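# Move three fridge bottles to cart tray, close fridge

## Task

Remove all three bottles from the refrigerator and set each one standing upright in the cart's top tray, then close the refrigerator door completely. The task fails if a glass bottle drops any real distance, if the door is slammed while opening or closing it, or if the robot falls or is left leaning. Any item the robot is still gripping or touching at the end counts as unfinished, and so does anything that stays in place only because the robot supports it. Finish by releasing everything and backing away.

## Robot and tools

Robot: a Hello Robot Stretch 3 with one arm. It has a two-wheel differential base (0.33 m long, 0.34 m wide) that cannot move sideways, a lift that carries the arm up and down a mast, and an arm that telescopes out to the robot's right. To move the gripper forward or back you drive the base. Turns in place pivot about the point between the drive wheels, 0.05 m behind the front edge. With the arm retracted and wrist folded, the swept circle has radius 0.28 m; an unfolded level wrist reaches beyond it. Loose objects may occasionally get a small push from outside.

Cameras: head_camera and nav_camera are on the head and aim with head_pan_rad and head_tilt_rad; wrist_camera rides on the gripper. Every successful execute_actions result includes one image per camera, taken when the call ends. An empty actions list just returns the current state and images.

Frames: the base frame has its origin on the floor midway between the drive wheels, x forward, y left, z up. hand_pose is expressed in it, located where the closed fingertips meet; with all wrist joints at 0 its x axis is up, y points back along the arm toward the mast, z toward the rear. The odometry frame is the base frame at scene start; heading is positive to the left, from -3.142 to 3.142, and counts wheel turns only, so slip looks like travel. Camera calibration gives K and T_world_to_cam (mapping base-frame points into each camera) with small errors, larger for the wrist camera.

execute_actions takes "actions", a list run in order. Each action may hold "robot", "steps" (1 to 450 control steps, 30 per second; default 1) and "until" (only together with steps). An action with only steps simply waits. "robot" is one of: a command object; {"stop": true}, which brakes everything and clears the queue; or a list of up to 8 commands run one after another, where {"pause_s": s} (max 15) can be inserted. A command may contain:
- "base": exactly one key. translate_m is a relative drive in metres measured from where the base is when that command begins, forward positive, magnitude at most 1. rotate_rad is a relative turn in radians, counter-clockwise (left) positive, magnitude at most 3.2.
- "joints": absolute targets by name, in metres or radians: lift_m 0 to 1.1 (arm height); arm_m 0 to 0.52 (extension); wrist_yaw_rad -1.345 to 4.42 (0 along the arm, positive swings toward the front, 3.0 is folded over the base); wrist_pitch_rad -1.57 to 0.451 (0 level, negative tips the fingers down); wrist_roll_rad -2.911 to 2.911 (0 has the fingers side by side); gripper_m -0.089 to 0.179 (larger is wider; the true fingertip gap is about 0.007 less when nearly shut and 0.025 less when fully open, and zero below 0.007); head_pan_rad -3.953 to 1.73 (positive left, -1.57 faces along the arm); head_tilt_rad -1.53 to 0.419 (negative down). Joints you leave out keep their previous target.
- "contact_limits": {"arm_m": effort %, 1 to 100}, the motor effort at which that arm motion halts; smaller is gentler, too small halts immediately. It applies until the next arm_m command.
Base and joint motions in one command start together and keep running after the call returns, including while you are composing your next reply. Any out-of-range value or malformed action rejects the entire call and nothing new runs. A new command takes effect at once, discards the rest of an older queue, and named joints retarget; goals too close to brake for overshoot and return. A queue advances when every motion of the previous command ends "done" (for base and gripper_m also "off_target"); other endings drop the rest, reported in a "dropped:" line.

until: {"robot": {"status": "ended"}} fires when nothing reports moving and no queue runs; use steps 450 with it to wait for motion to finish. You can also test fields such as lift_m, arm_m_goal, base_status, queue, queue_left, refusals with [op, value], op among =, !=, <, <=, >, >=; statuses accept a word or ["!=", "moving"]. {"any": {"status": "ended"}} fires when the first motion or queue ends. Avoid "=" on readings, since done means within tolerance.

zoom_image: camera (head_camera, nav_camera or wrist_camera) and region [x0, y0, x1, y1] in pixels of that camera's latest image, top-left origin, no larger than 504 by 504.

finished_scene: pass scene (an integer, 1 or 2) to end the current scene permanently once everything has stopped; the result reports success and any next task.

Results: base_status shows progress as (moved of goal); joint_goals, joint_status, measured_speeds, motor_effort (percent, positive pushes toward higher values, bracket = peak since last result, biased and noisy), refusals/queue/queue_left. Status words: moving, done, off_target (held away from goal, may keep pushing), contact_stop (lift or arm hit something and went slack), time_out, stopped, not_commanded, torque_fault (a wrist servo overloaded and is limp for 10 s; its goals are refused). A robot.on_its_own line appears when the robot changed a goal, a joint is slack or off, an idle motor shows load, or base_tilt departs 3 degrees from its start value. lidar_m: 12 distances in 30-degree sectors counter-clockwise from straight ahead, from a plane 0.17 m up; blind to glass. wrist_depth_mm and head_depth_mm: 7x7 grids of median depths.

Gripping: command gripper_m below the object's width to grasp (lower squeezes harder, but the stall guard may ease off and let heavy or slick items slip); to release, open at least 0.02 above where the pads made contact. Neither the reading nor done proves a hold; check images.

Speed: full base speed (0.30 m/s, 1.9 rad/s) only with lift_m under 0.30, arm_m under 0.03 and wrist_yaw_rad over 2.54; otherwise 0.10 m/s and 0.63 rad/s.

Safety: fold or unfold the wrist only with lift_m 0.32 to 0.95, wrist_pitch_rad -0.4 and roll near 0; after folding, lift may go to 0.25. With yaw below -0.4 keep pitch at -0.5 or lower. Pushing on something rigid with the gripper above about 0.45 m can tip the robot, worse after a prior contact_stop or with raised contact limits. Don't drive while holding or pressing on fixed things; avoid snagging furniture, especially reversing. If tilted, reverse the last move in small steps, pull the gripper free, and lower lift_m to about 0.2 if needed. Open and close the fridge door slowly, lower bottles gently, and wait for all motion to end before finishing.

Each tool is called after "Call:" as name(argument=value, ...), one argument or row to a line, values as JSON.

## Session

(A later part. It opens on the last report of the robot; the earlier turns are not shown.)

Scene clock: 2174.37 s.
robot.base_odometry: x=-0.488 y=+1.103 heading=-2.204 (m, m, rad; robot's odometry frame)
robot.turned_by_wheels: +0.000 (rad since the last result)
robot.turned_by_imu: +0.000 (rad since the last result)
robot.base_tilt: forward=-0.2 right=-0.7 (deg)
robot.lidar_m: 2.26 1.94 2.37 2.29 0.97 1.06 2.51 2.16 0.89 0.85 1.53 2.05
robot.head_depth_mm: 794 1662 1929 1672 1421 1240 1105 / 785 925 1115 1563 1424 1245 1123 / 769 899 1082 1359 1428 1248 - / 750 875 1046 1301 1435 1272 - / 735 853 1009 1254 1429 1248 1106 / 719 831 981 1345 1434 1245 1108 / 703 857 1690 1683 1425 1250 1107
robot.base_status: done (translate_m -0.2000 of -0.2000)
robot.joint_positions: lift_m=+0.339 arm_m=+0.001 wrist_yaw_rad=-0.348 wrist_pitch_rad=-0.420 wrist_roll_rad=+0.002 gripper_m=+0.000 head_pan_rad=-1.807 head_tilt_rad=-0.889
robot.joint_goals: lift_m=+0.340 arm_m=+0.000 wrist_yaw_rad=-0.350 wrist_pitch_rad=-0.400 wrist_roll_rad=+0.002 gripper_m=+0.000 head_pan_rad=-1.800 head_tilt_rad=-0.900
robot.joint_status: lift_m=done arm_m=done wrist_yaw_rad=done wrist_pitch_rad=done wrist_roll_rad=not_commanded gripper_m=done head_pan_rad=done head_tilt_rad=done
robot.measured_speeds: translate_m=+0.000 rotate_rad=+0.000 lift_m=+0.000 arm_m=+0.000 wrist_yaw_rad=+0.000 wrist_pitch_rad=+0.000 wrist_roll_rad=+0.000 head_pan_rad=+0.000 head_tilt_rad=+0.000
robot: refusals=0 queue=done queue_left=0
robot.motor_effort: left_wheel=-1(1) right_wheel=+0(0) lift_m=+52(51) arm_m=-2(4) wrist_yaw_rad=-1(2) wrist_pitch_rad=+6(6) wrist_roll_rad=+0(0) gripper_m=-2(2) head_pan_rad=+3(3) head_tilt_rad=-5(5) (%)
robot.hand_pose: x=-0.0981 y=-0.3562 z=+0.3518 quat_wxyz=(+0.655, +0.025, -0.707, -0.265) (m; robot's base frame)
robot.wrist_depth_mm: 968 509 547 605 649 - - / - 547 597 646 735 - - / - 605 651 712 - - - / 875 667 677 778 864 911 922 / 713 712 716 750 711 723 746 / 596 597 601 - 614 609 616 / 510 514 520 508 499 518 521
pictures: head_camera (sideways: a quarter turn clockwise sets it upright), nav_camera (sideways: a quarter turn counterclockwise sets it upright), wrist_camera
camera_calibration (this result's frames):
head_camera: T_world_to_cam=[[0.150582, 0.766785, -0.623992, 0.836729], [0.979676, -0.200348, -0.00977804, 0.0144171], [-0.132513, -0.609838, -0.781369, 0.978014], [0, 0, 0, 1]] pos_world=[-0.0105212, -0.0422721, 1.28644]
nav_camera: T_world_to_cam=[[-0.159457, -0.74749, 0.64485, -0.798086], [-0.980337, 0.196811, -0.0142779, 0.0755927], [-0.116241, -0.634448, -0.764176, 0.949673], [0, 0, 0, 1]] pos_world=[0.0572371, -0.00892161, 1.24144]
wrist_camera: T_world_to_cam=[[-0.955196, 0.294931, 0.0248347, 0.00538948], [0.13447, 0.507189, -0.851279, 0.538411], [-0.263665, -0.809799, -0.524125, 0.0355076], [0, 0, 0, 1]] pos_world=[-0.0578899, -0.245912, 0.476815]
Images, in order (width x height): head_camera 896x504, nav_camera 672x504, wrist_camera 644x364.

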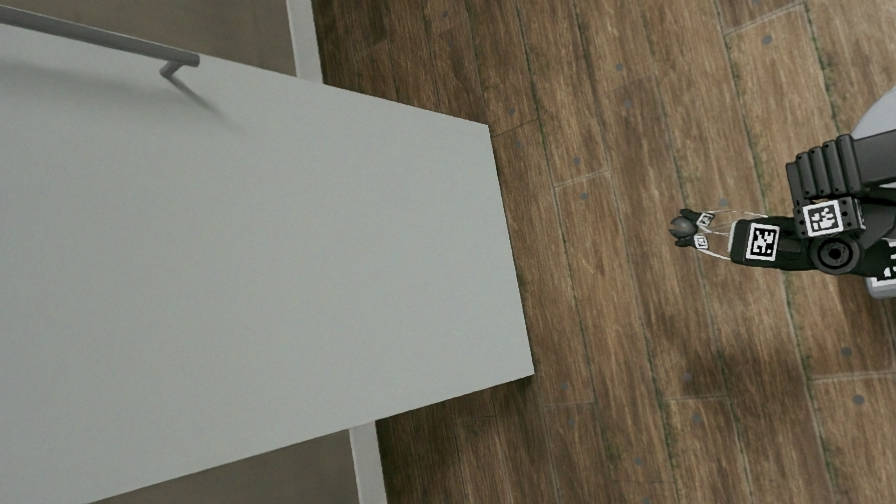

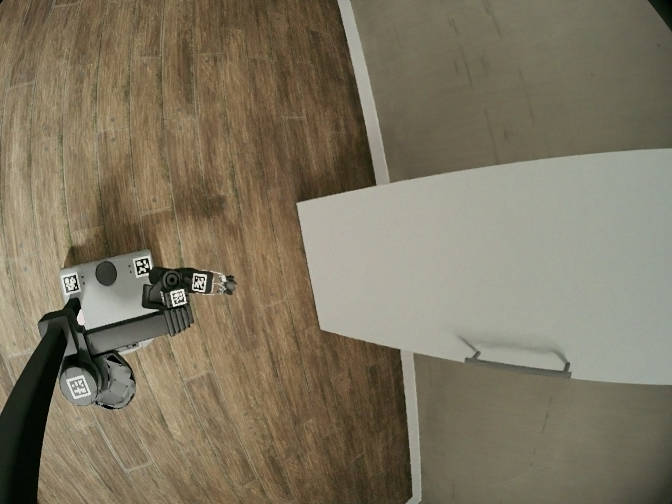

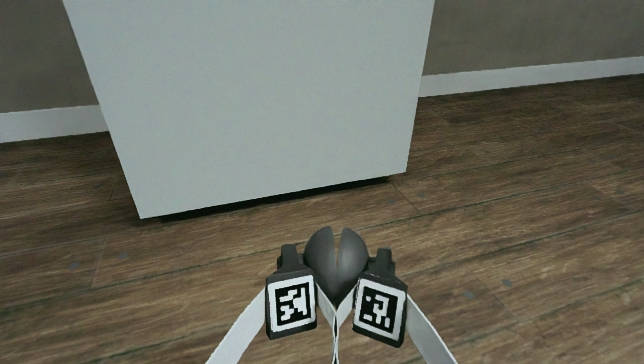

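Call:
execute_actions(
  actions=[
    {"robot": {"base": {"translate_m": -0.22}, "joints": {"arm_m": 0.36, "wrist_yaw_rad": 0.0, "head_pan_rad": -1.9, "head_tilt_rad": -0.8}}, "steps": 300, "until": {"robot": {"status": "ended"}}},
  ],
)

Scene clock: 2240.27 s.
robot.base_odometry: x=-0.358 y=+1.281 heading=-2.204 (m, m, rad; robot's odometry frame)
robot.turned_by_wheels: +0.000 (rad since the last result)
robot.turned_by_imu: +0.000 (rad since the last result)
robot.base_tilt: forward=-0.2 right=-0.7 (deg)
robot.lidar_m: 2.48 2.14 2.37 1.37 0.94 1.09 2.29 2.18 0.90 0.86 0.89 2.06
robot.head_depth_mm: 1473 1717 2037 1804 1503 1293 1128 / 1426 1638 1942 1803 1502 1292 1127 / 1374 1581 1867 1810 1508 1290 1149 / 771 891 1068 1293 1469 1285 1128 / 731 838 978 1166 1353 1292 1128 / 709 807 934 1114 1362 1291 1126 / 689 779 901 1063 1290 1293 1125
robot.base_status: done (translate_m -0.2200 of -0.2200)
robot.joint_positions: lift_m=+0.339 arm_m=+0.360 wrist_yaw_rad=-0.001 wrist_pitch_rad=-0.420 wrist_roll_rad=+0.002 gripper_m=+0.000 head_pan_rad=-1.893 head_tilt_rad=-0.804
robot.joint_goals: lift_m=+0.340 arm_m=+0.360 wrist_yaw_rad=+0.000 wrist_pitch_rad=-0.400 wrist_roll_rad=+0.002 gripper_m=+0.000 head_pan_rad=-1.900 head_tilt_rad=-0.800
robot.joint_status: lift_m=done arm_m=done wrist_yaw_rad=done wrist_pitch_rad=done wrist_roll_rad=not_commanded gripper_m=done head_pan_rad=done head_tilt_rad=done
robot.measured_speeds: translate_m=+0.000 rotate_rad=+0.000 lift_m=+0.000 arm_m=+0.000 wrist_yaw_rad=+0.000 wrist_pitch_rad=+0.000 wrist_roll_rad=+0.000 head_pan_rad=+0.000 head_tilt_rad=+0.000
robot: refusals=0 queue=done queue_left=0
robot.motor_effort: left_wheel=-1(8) right_wheel=+0(0) lift_m=+52(53) arm_m=+3(4) wrist_yaw_rad=+0(0) wrist_pitch_rad=+6(6) wrist_roll_rad=+0(0) gripper_m=-2(2) head_pan_rad=-3(11) head_tilt_rad=+1(11) (%)
robot.hand_pose: x=-0.0217 y=-0.7289 z=+0.3518 quat_wxyz=(+0.691, +0.147, -0.692, -0.148) (m; robot's base frame)
robot.wrist_depth_mm: 232 232 230 229 228 227 225 / 253 249 247 248 246 246 245 / 275 272 273 272 269 265 266 / 302 300 299 297 295 294 303 / 341 337 335 324 328 324 690 / 382 381 374 - 367 364 603 / 480 431 428 436 427 431 518
pictures: head_camera (sideways: a quarter turn clockwise sets it upright), nav_camera (sideways: a quarter turn counterclockwise sets it upright), wrist_camera
camera_calibration (this result's frames):
head_camera: T_world_to_cam=[[0.198158, 0.697901, -0.688235, 0.920148], [0.958543, -0.284667, -0.0126791, 0.0183241], [-0.204766, -0.65719, -0.725377, 0.905643], [0, 0, 0, 1]] pos_world=[-0.0144541, -0.0417766, 1.29044]
nav_camera: T_world_to_cam=[[-0.204799, -0.676288, 0.707596, -0.879572], [-0.96015, 0.279269, -0.0109834, 0.0711819], [-0.190181, -0.681647, -0.706532, 0.87516], [0, 0, 0, 1]] pos_world=[0.0546488, -0.0181725, 1.24149]
wrist_camera: T_world_to_cam=[[-0.998539, -0.0479918, 0.0248348, -0.0626879], [-0.0462927, 0.522666, -0.85128, 0.724521], [0.0278742, -0.851185, -0.524124, -0.269996], [0, 0, 0, 1]] pos_world=[-0.0215304, -0.611508, 0.476815]
Images, in order (width x height): head_camera 896x504, nav_camera 672x504, wrist_camera 644x364.

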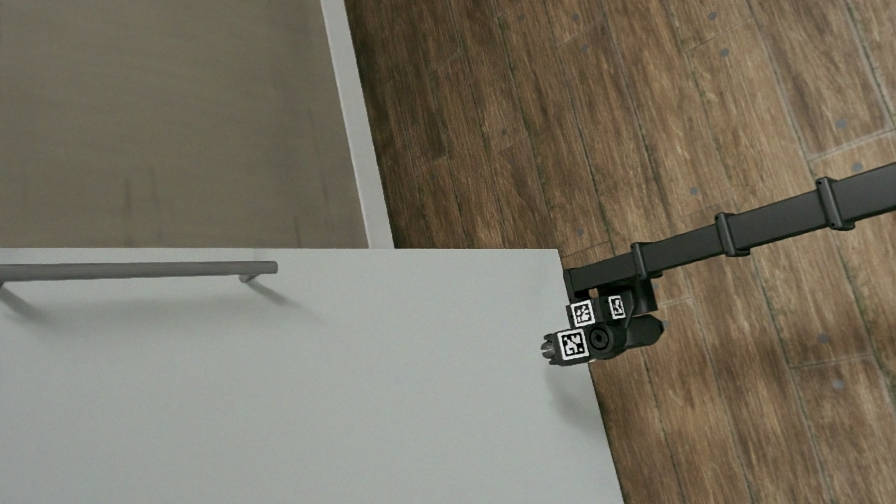

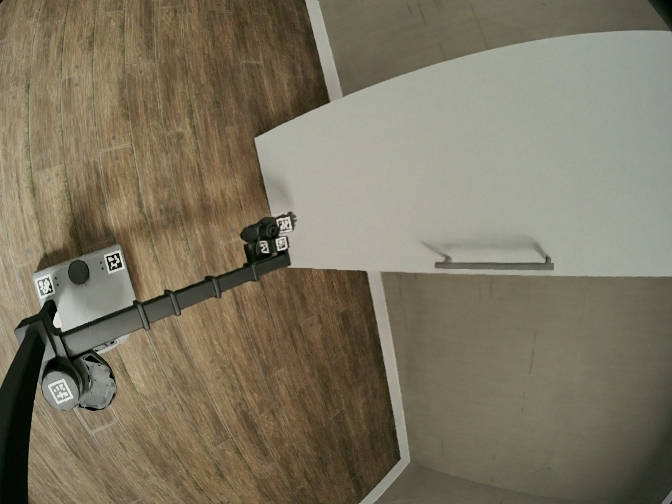

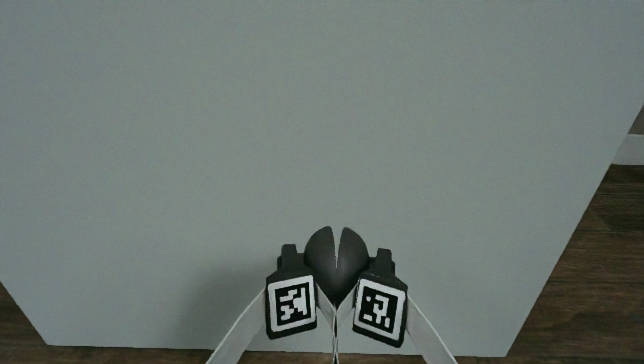

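Call:
execute_actions(
  actions=[
    {"robot": [{"joints": {"arm_m": 0.455}}, {"joints": {"arm_m": 0.49}, "contact_limits": {"arm_m": 14}}], "steps": 200, "until": {"robot": {"status": "ended"}}},
  ],
)

Scene clock: 2273.60 s.
robot.base_odometry: x=-0.358 y=+1.281 heading=-2.204 (m, m, rad; robot's odometry frame)
robot.turned_by_wheels: +0.000 (rad since the last result)
robot.turned_by_imu: +0.000 (rad since the last result)
robot.base_tilt: forward=-0.2 right=-0.7 (deg)
robot.lidar_m: 2.49 2.13 2.36 1.36 0.94 1.09 2.29 2.18 0.90 0.86 0.89 2.07
robot.head_depth_mm: 1471 1708 2047 1813 1511 1289 1128 / 1422 1653 1953 1811 1517 1288 1126 / 1376 1587 1852 1806 1509 1291 1150 / 771 886 1063 1296 1473 1290 1129 / 730 836 974 1151 1442 1291 1127 / 710 806 936 1105 1380 1284 1126 / 689 782 900 1062 1287 1292 1129
robot.base_status: done (translate_m -0.2200 of -0.2200)
robot.joint_positions: lift_m=+0.340 arm_m=+0.477 wrist_yaw_rad=+0.000 wrist_pitch_rad=-0.432 wrist_roll_rad=+0.002 gripper_m=+0.000 head_pan_rad=-1.893 head_tilt_rad=-0.803
robot.joint_goals: lift_m=+0.340 arm_m=+0.477 wrist_yaw_rad=+0.000 wrist_pitch_rad=-0.400 wrist_roll_rad=+0.002 gripper_m=+0.000 head_pan_rad=-1.900 head_tilt_rad=-0.800
robot.joint_status: lift_m=done arm_m=contact_stop wrist_yaw_rad=done wrist_pitch_rad=done wrist_roll_rad=not_commanded gripper_m=done head_pan_rad=done head_tilt_rad=done
robot.measured_speeds: translate_m=+0.000 rotate_rad=+0.002 lift_m=+0.000 arm_m=-0.007 wrist_yaw_rad=+0.000 wrist_pitch_rad=+0.000 wrist_roll_rad=+0.000 head_pan_rad=+0.000 head_tilt_rad=+0.000
robot: refusals=0 queue=dropped queue_left=0
robot.on_its_own: arm_m is slack since a contact_stop, until your next command for it (your +0.490 is given up)
robot.motor_effort: left_wheel=-2(4) right_wheel=+1(1) lift_m=+47(52) arm_m=+8(15) wrist_yaw_rad=+0(1) wrist_pitch_rad=+10(12) wrist_roll_rad=+0(0) gripper_m=-2(2) head_pan_rad=-3(3) head_tilt_rad=+1(1) (%)
robot.contact_limits: arm_m 14 (drawing in: default 34, maximum 55; extending or still: default 45, maximum 74)
robot.hand_pose: x=-0.0215 y=-0.8448 z=+0.3491 quat_wxyz=(+0.690, +0.152, -0.691, -0.152) (m; robot's base frame)
robot.wrist_depth_mm: 123 123 122 121 120 120 119 / 133 133 132 132 131 130 129 / 146 146 145 144 143 142 141 / 162 161 159 158 157 155 154 / 181 180 178 173 175 174 172 / 203 202 201 - 196 196 194 / 236 234 231 233 233 224 221
pictures: head_camera (sideways: a quarter turn clockwise sets it upright), nav_camera (sideways: a quarter turn counterclockwise sets it upright), wrist_camera
camera_calibration (this result's frames):
head_camera: T_world_to_cam=[[0.198069, 0.697455, -0.688713, 0.920772], [0.958518, -0.284749, -0.0127012, 0.0183531], [-0.204969, -0.657628, -0.724923, 0.905054], [0, 0, 0, 1]] pos_world=[-0.0144598, -0.0417822, 1.29047]
nav_camera: T_world_to_cam=[[-0.204704, -0.675829, 0.708062, -0.88018], [-0.960131, 0.279337, -0.0109575, 0.0711481], [-0.190382, -0.682075, -0.706066, 0.874554], [0, 0, 0, 1]] pos_world=[0.0546348, -0.0182141, 1.24149]
wrist_camera: T_world_to_cam=[[-0.998488, -0.0493575, 0.0242115, -0.0688819], [-0.0468462, 0.533397, -0.844567, 0.78955], [0.0287714, -0.844424, -0.534902, -0.360515], [0, 0, 0, 1]] pos_world=[-0.0214177, -0.728971, 0.475655]
Images, in order (width x height): head_camera 896x504, nav_camera 672x504, wrist_camera 644x364.

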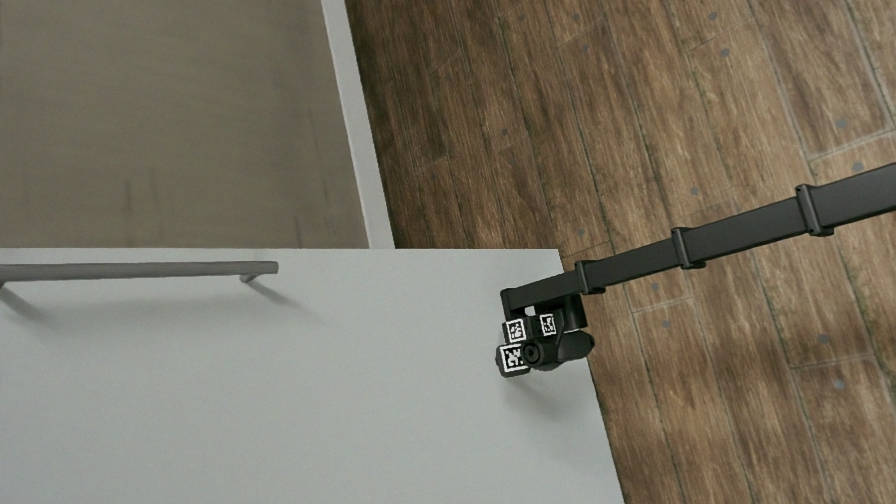

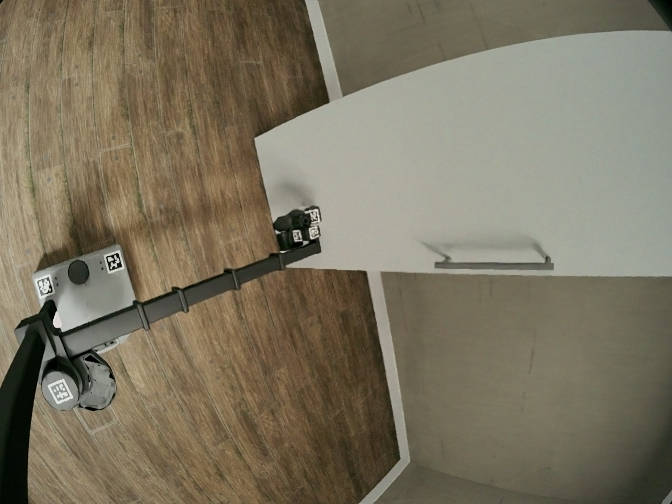

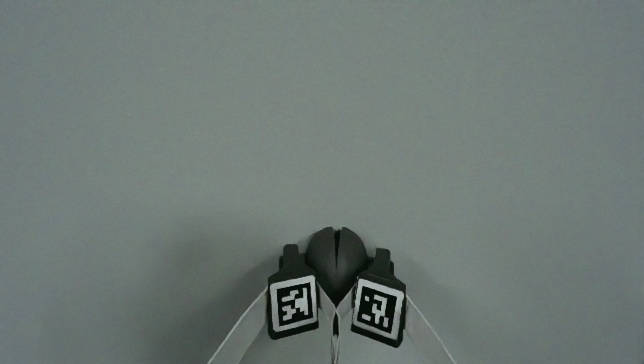

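Call:
execute_actions(
  actions=[
    {"robot": {"joints": {"arm_m": 0.0, "head_pan_rad": -3.9, "head_tilt_rad": -0.5}}, "steps": 300, "until": {"robot": {"status": "ended"}}},
  ],
)

Scene clock: 2292.67 s.
robot.base_odometry: x=-0.358 y=+1.281 heading=-2.204 (m, m, rad; robot's odometry frame)
robot.turned_by_wheels: +0.000 (rad since the last result)
robot.turned_by_imu: +0.001 (rad since the last result)
robot.base_tilt: forward=-0.2 right=-0.7 (deg)
robot.lidar_m: 2.48 2.14 2.37 1.37 0.95 1.09 2.29 2.18 0.90 0.86 0.89 2.06
robot.head_depth_mm: - - - - - - - / 2329 2544 2738 1111 - - - / 2605 2809 3002 1271 1375 1454 1298 / 2603 2865 3119 2363 1847 1517 1281 / 2399 2584 2819 2709 1973 1555 1282 / 2207 2389 2562 2670 1976 1557 1278 / 2067 2187 2379 2500 1969 1547 1275
robot.base_status: done (translate_m -0.2200 of -0.2200)
robot.joint_positions: lift_m=+0.340 arm_m=+0.001 wrist_yaw_rad=+0.000 wrist_pitch_rad=-0.421 wrist_roll_rad=+0.002 gripper_m=+0.000 head_pan_rad=-3.893 head_tilt_rad=-0.508
robot.joint_goals: lift_m=+0.340 arm_m=+0.000 wrist_yaw_rad=+0.000 wrist_pitch_rad=-0.400 wrist_roll_rad=+0.002 gripper_m=+0.000 head_pan_rad=-3.900 head_tilt_rad=-0.500
robot.joint_status: lift_m=done arm_m=done wrist_yaw_rad=done wrist_pitch_rad=done wrist_roll_rad=not_commanded gripper_m=done head_pan_rad=done head_tilt_rad=done
robot.measured_speeds: translate_m=+0.000 rotate_rad=+0.000 lift_m=+0.000 arm_m=+0.000 wrist_yaw_rad=+0.000 wrist_pitch_rad=+0.000 wrist_roll_rad=+0.000 head_pan_rad=+0.000 head_tilt_rad=+0.000
robot: refusals=0 queue=done queue_left=0
robot.motor_effort: left_wheel=-1(2) right_wheel=+0(0) lift_m=+46(46) arm_m=-5(6) wrist_yaw_rad=+0(0) wrist_pitch_rad=+7(9) wrist_roll_rad=+0(0) gripper_m=-2(2) head_pan_rad=-3(36) head_tilt_rad=+3(21) (%)
robot.hand_pose: x=-0.0215 y=-0.3697 z=+0.3516 quat_wxyz=(+0.691, +0.148, -0.692, -0.148) (m; robot's base frame)
robot.wrist_depth_mm: - 570 569 559 560 - - / - 628 619 618 605 - - / - - 673 668 657 - - / 891 856 751 729 733 899 913 / 724 718 722 747 727 733 721 / 589 601 595 - 610 603 611 / 521 509 516 502 506 517 518
pictures: head_camera (sideways: a quarter turn clockwise sets it upright), nav_camera (sideways: a quarter turn counterclockwise sets it upright), wrist_camera
camera_calibration (this result's frames):
head_camera: T_world_to_cam=[[0.382358, -0.311947, -0.869765, 1.15566], [-0.661449, -0.74967, -0.0219065, 0.0402259], [-0.645203, 0.583681, -0.492979, 0.60601], [0, 0, 0, 1]] pos_world=[-0.0242689, 0.0369433, 1.30478]
nav_camera: T_world_to_cam=[[-0.356398, 0.305683, 0.882915, -1.1072], [0.652342, 0.757924, 0.000916554, 0.0458552], [-0.668902, 0.576289, -0.469532, 0.569761], [0, 0, 0, 1]] pos_world=[-0.0434037, -0.0246492, 1.24504]
wrist_camera: T_world_to_cam=[[-0.998489, -0.0490533, 0.0247684, -0.0455826], [-0.0468309, 0.523775, -0.850569, 0.53683], [0.0287501, -0.850443, -0.52528, 0.0364155], [0, 0, 0, 1]] pos_world=[-0.0214205, -0.252444, 0.476868]
Images, in order (width x height): head_camera 896x504, nav_camera 672x504, wrist_camera 644x364.

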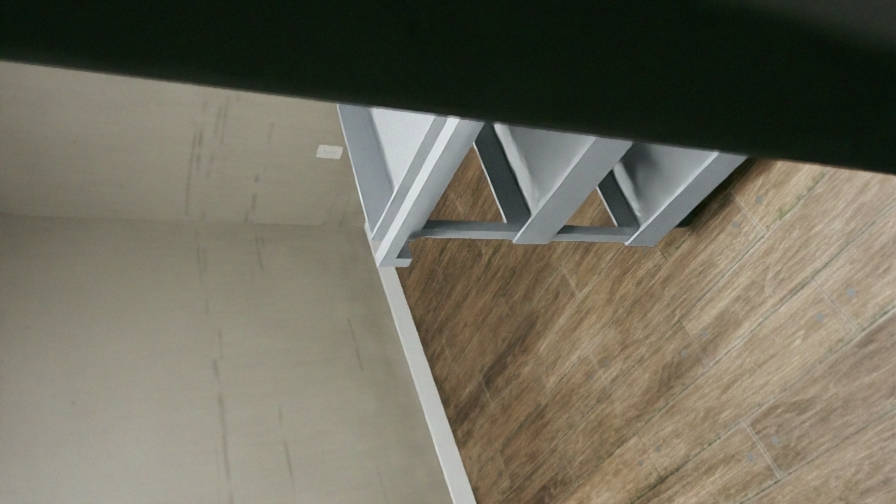

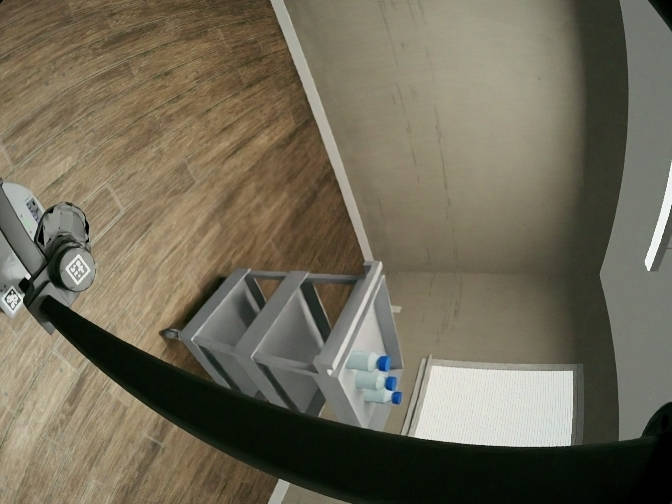

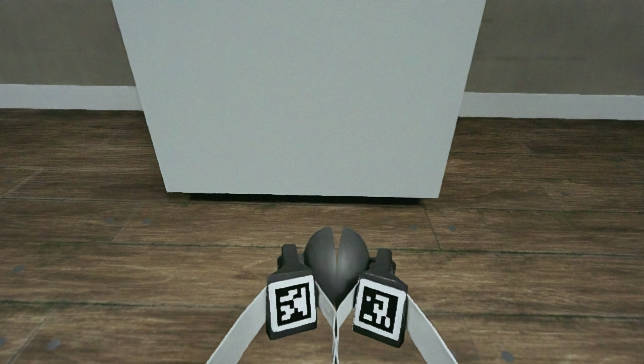

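Call:
zoom_image(
  camera="nav_camera",
  region=[300, 300, 460, 440],
)

Region (300, 300, 460, 440) of nav_camera's 672x504 image, scaled by 3.150, with more detail than that image has; it fills the top 441 rows of this view, and the rest is white.

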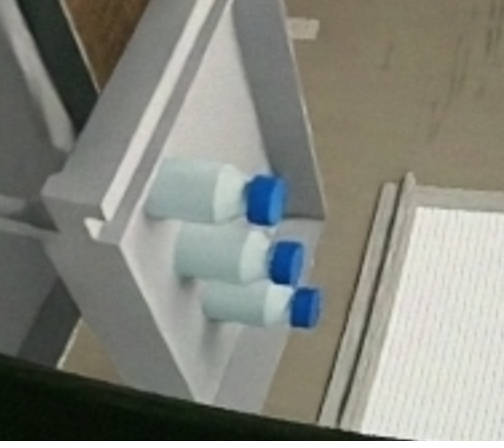

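All three bottles are standing upright in the top tray, the door is shut, and the robot is clear.

Call:
finished_scene(
  scene=1,
)

The scene is finished: the task was done.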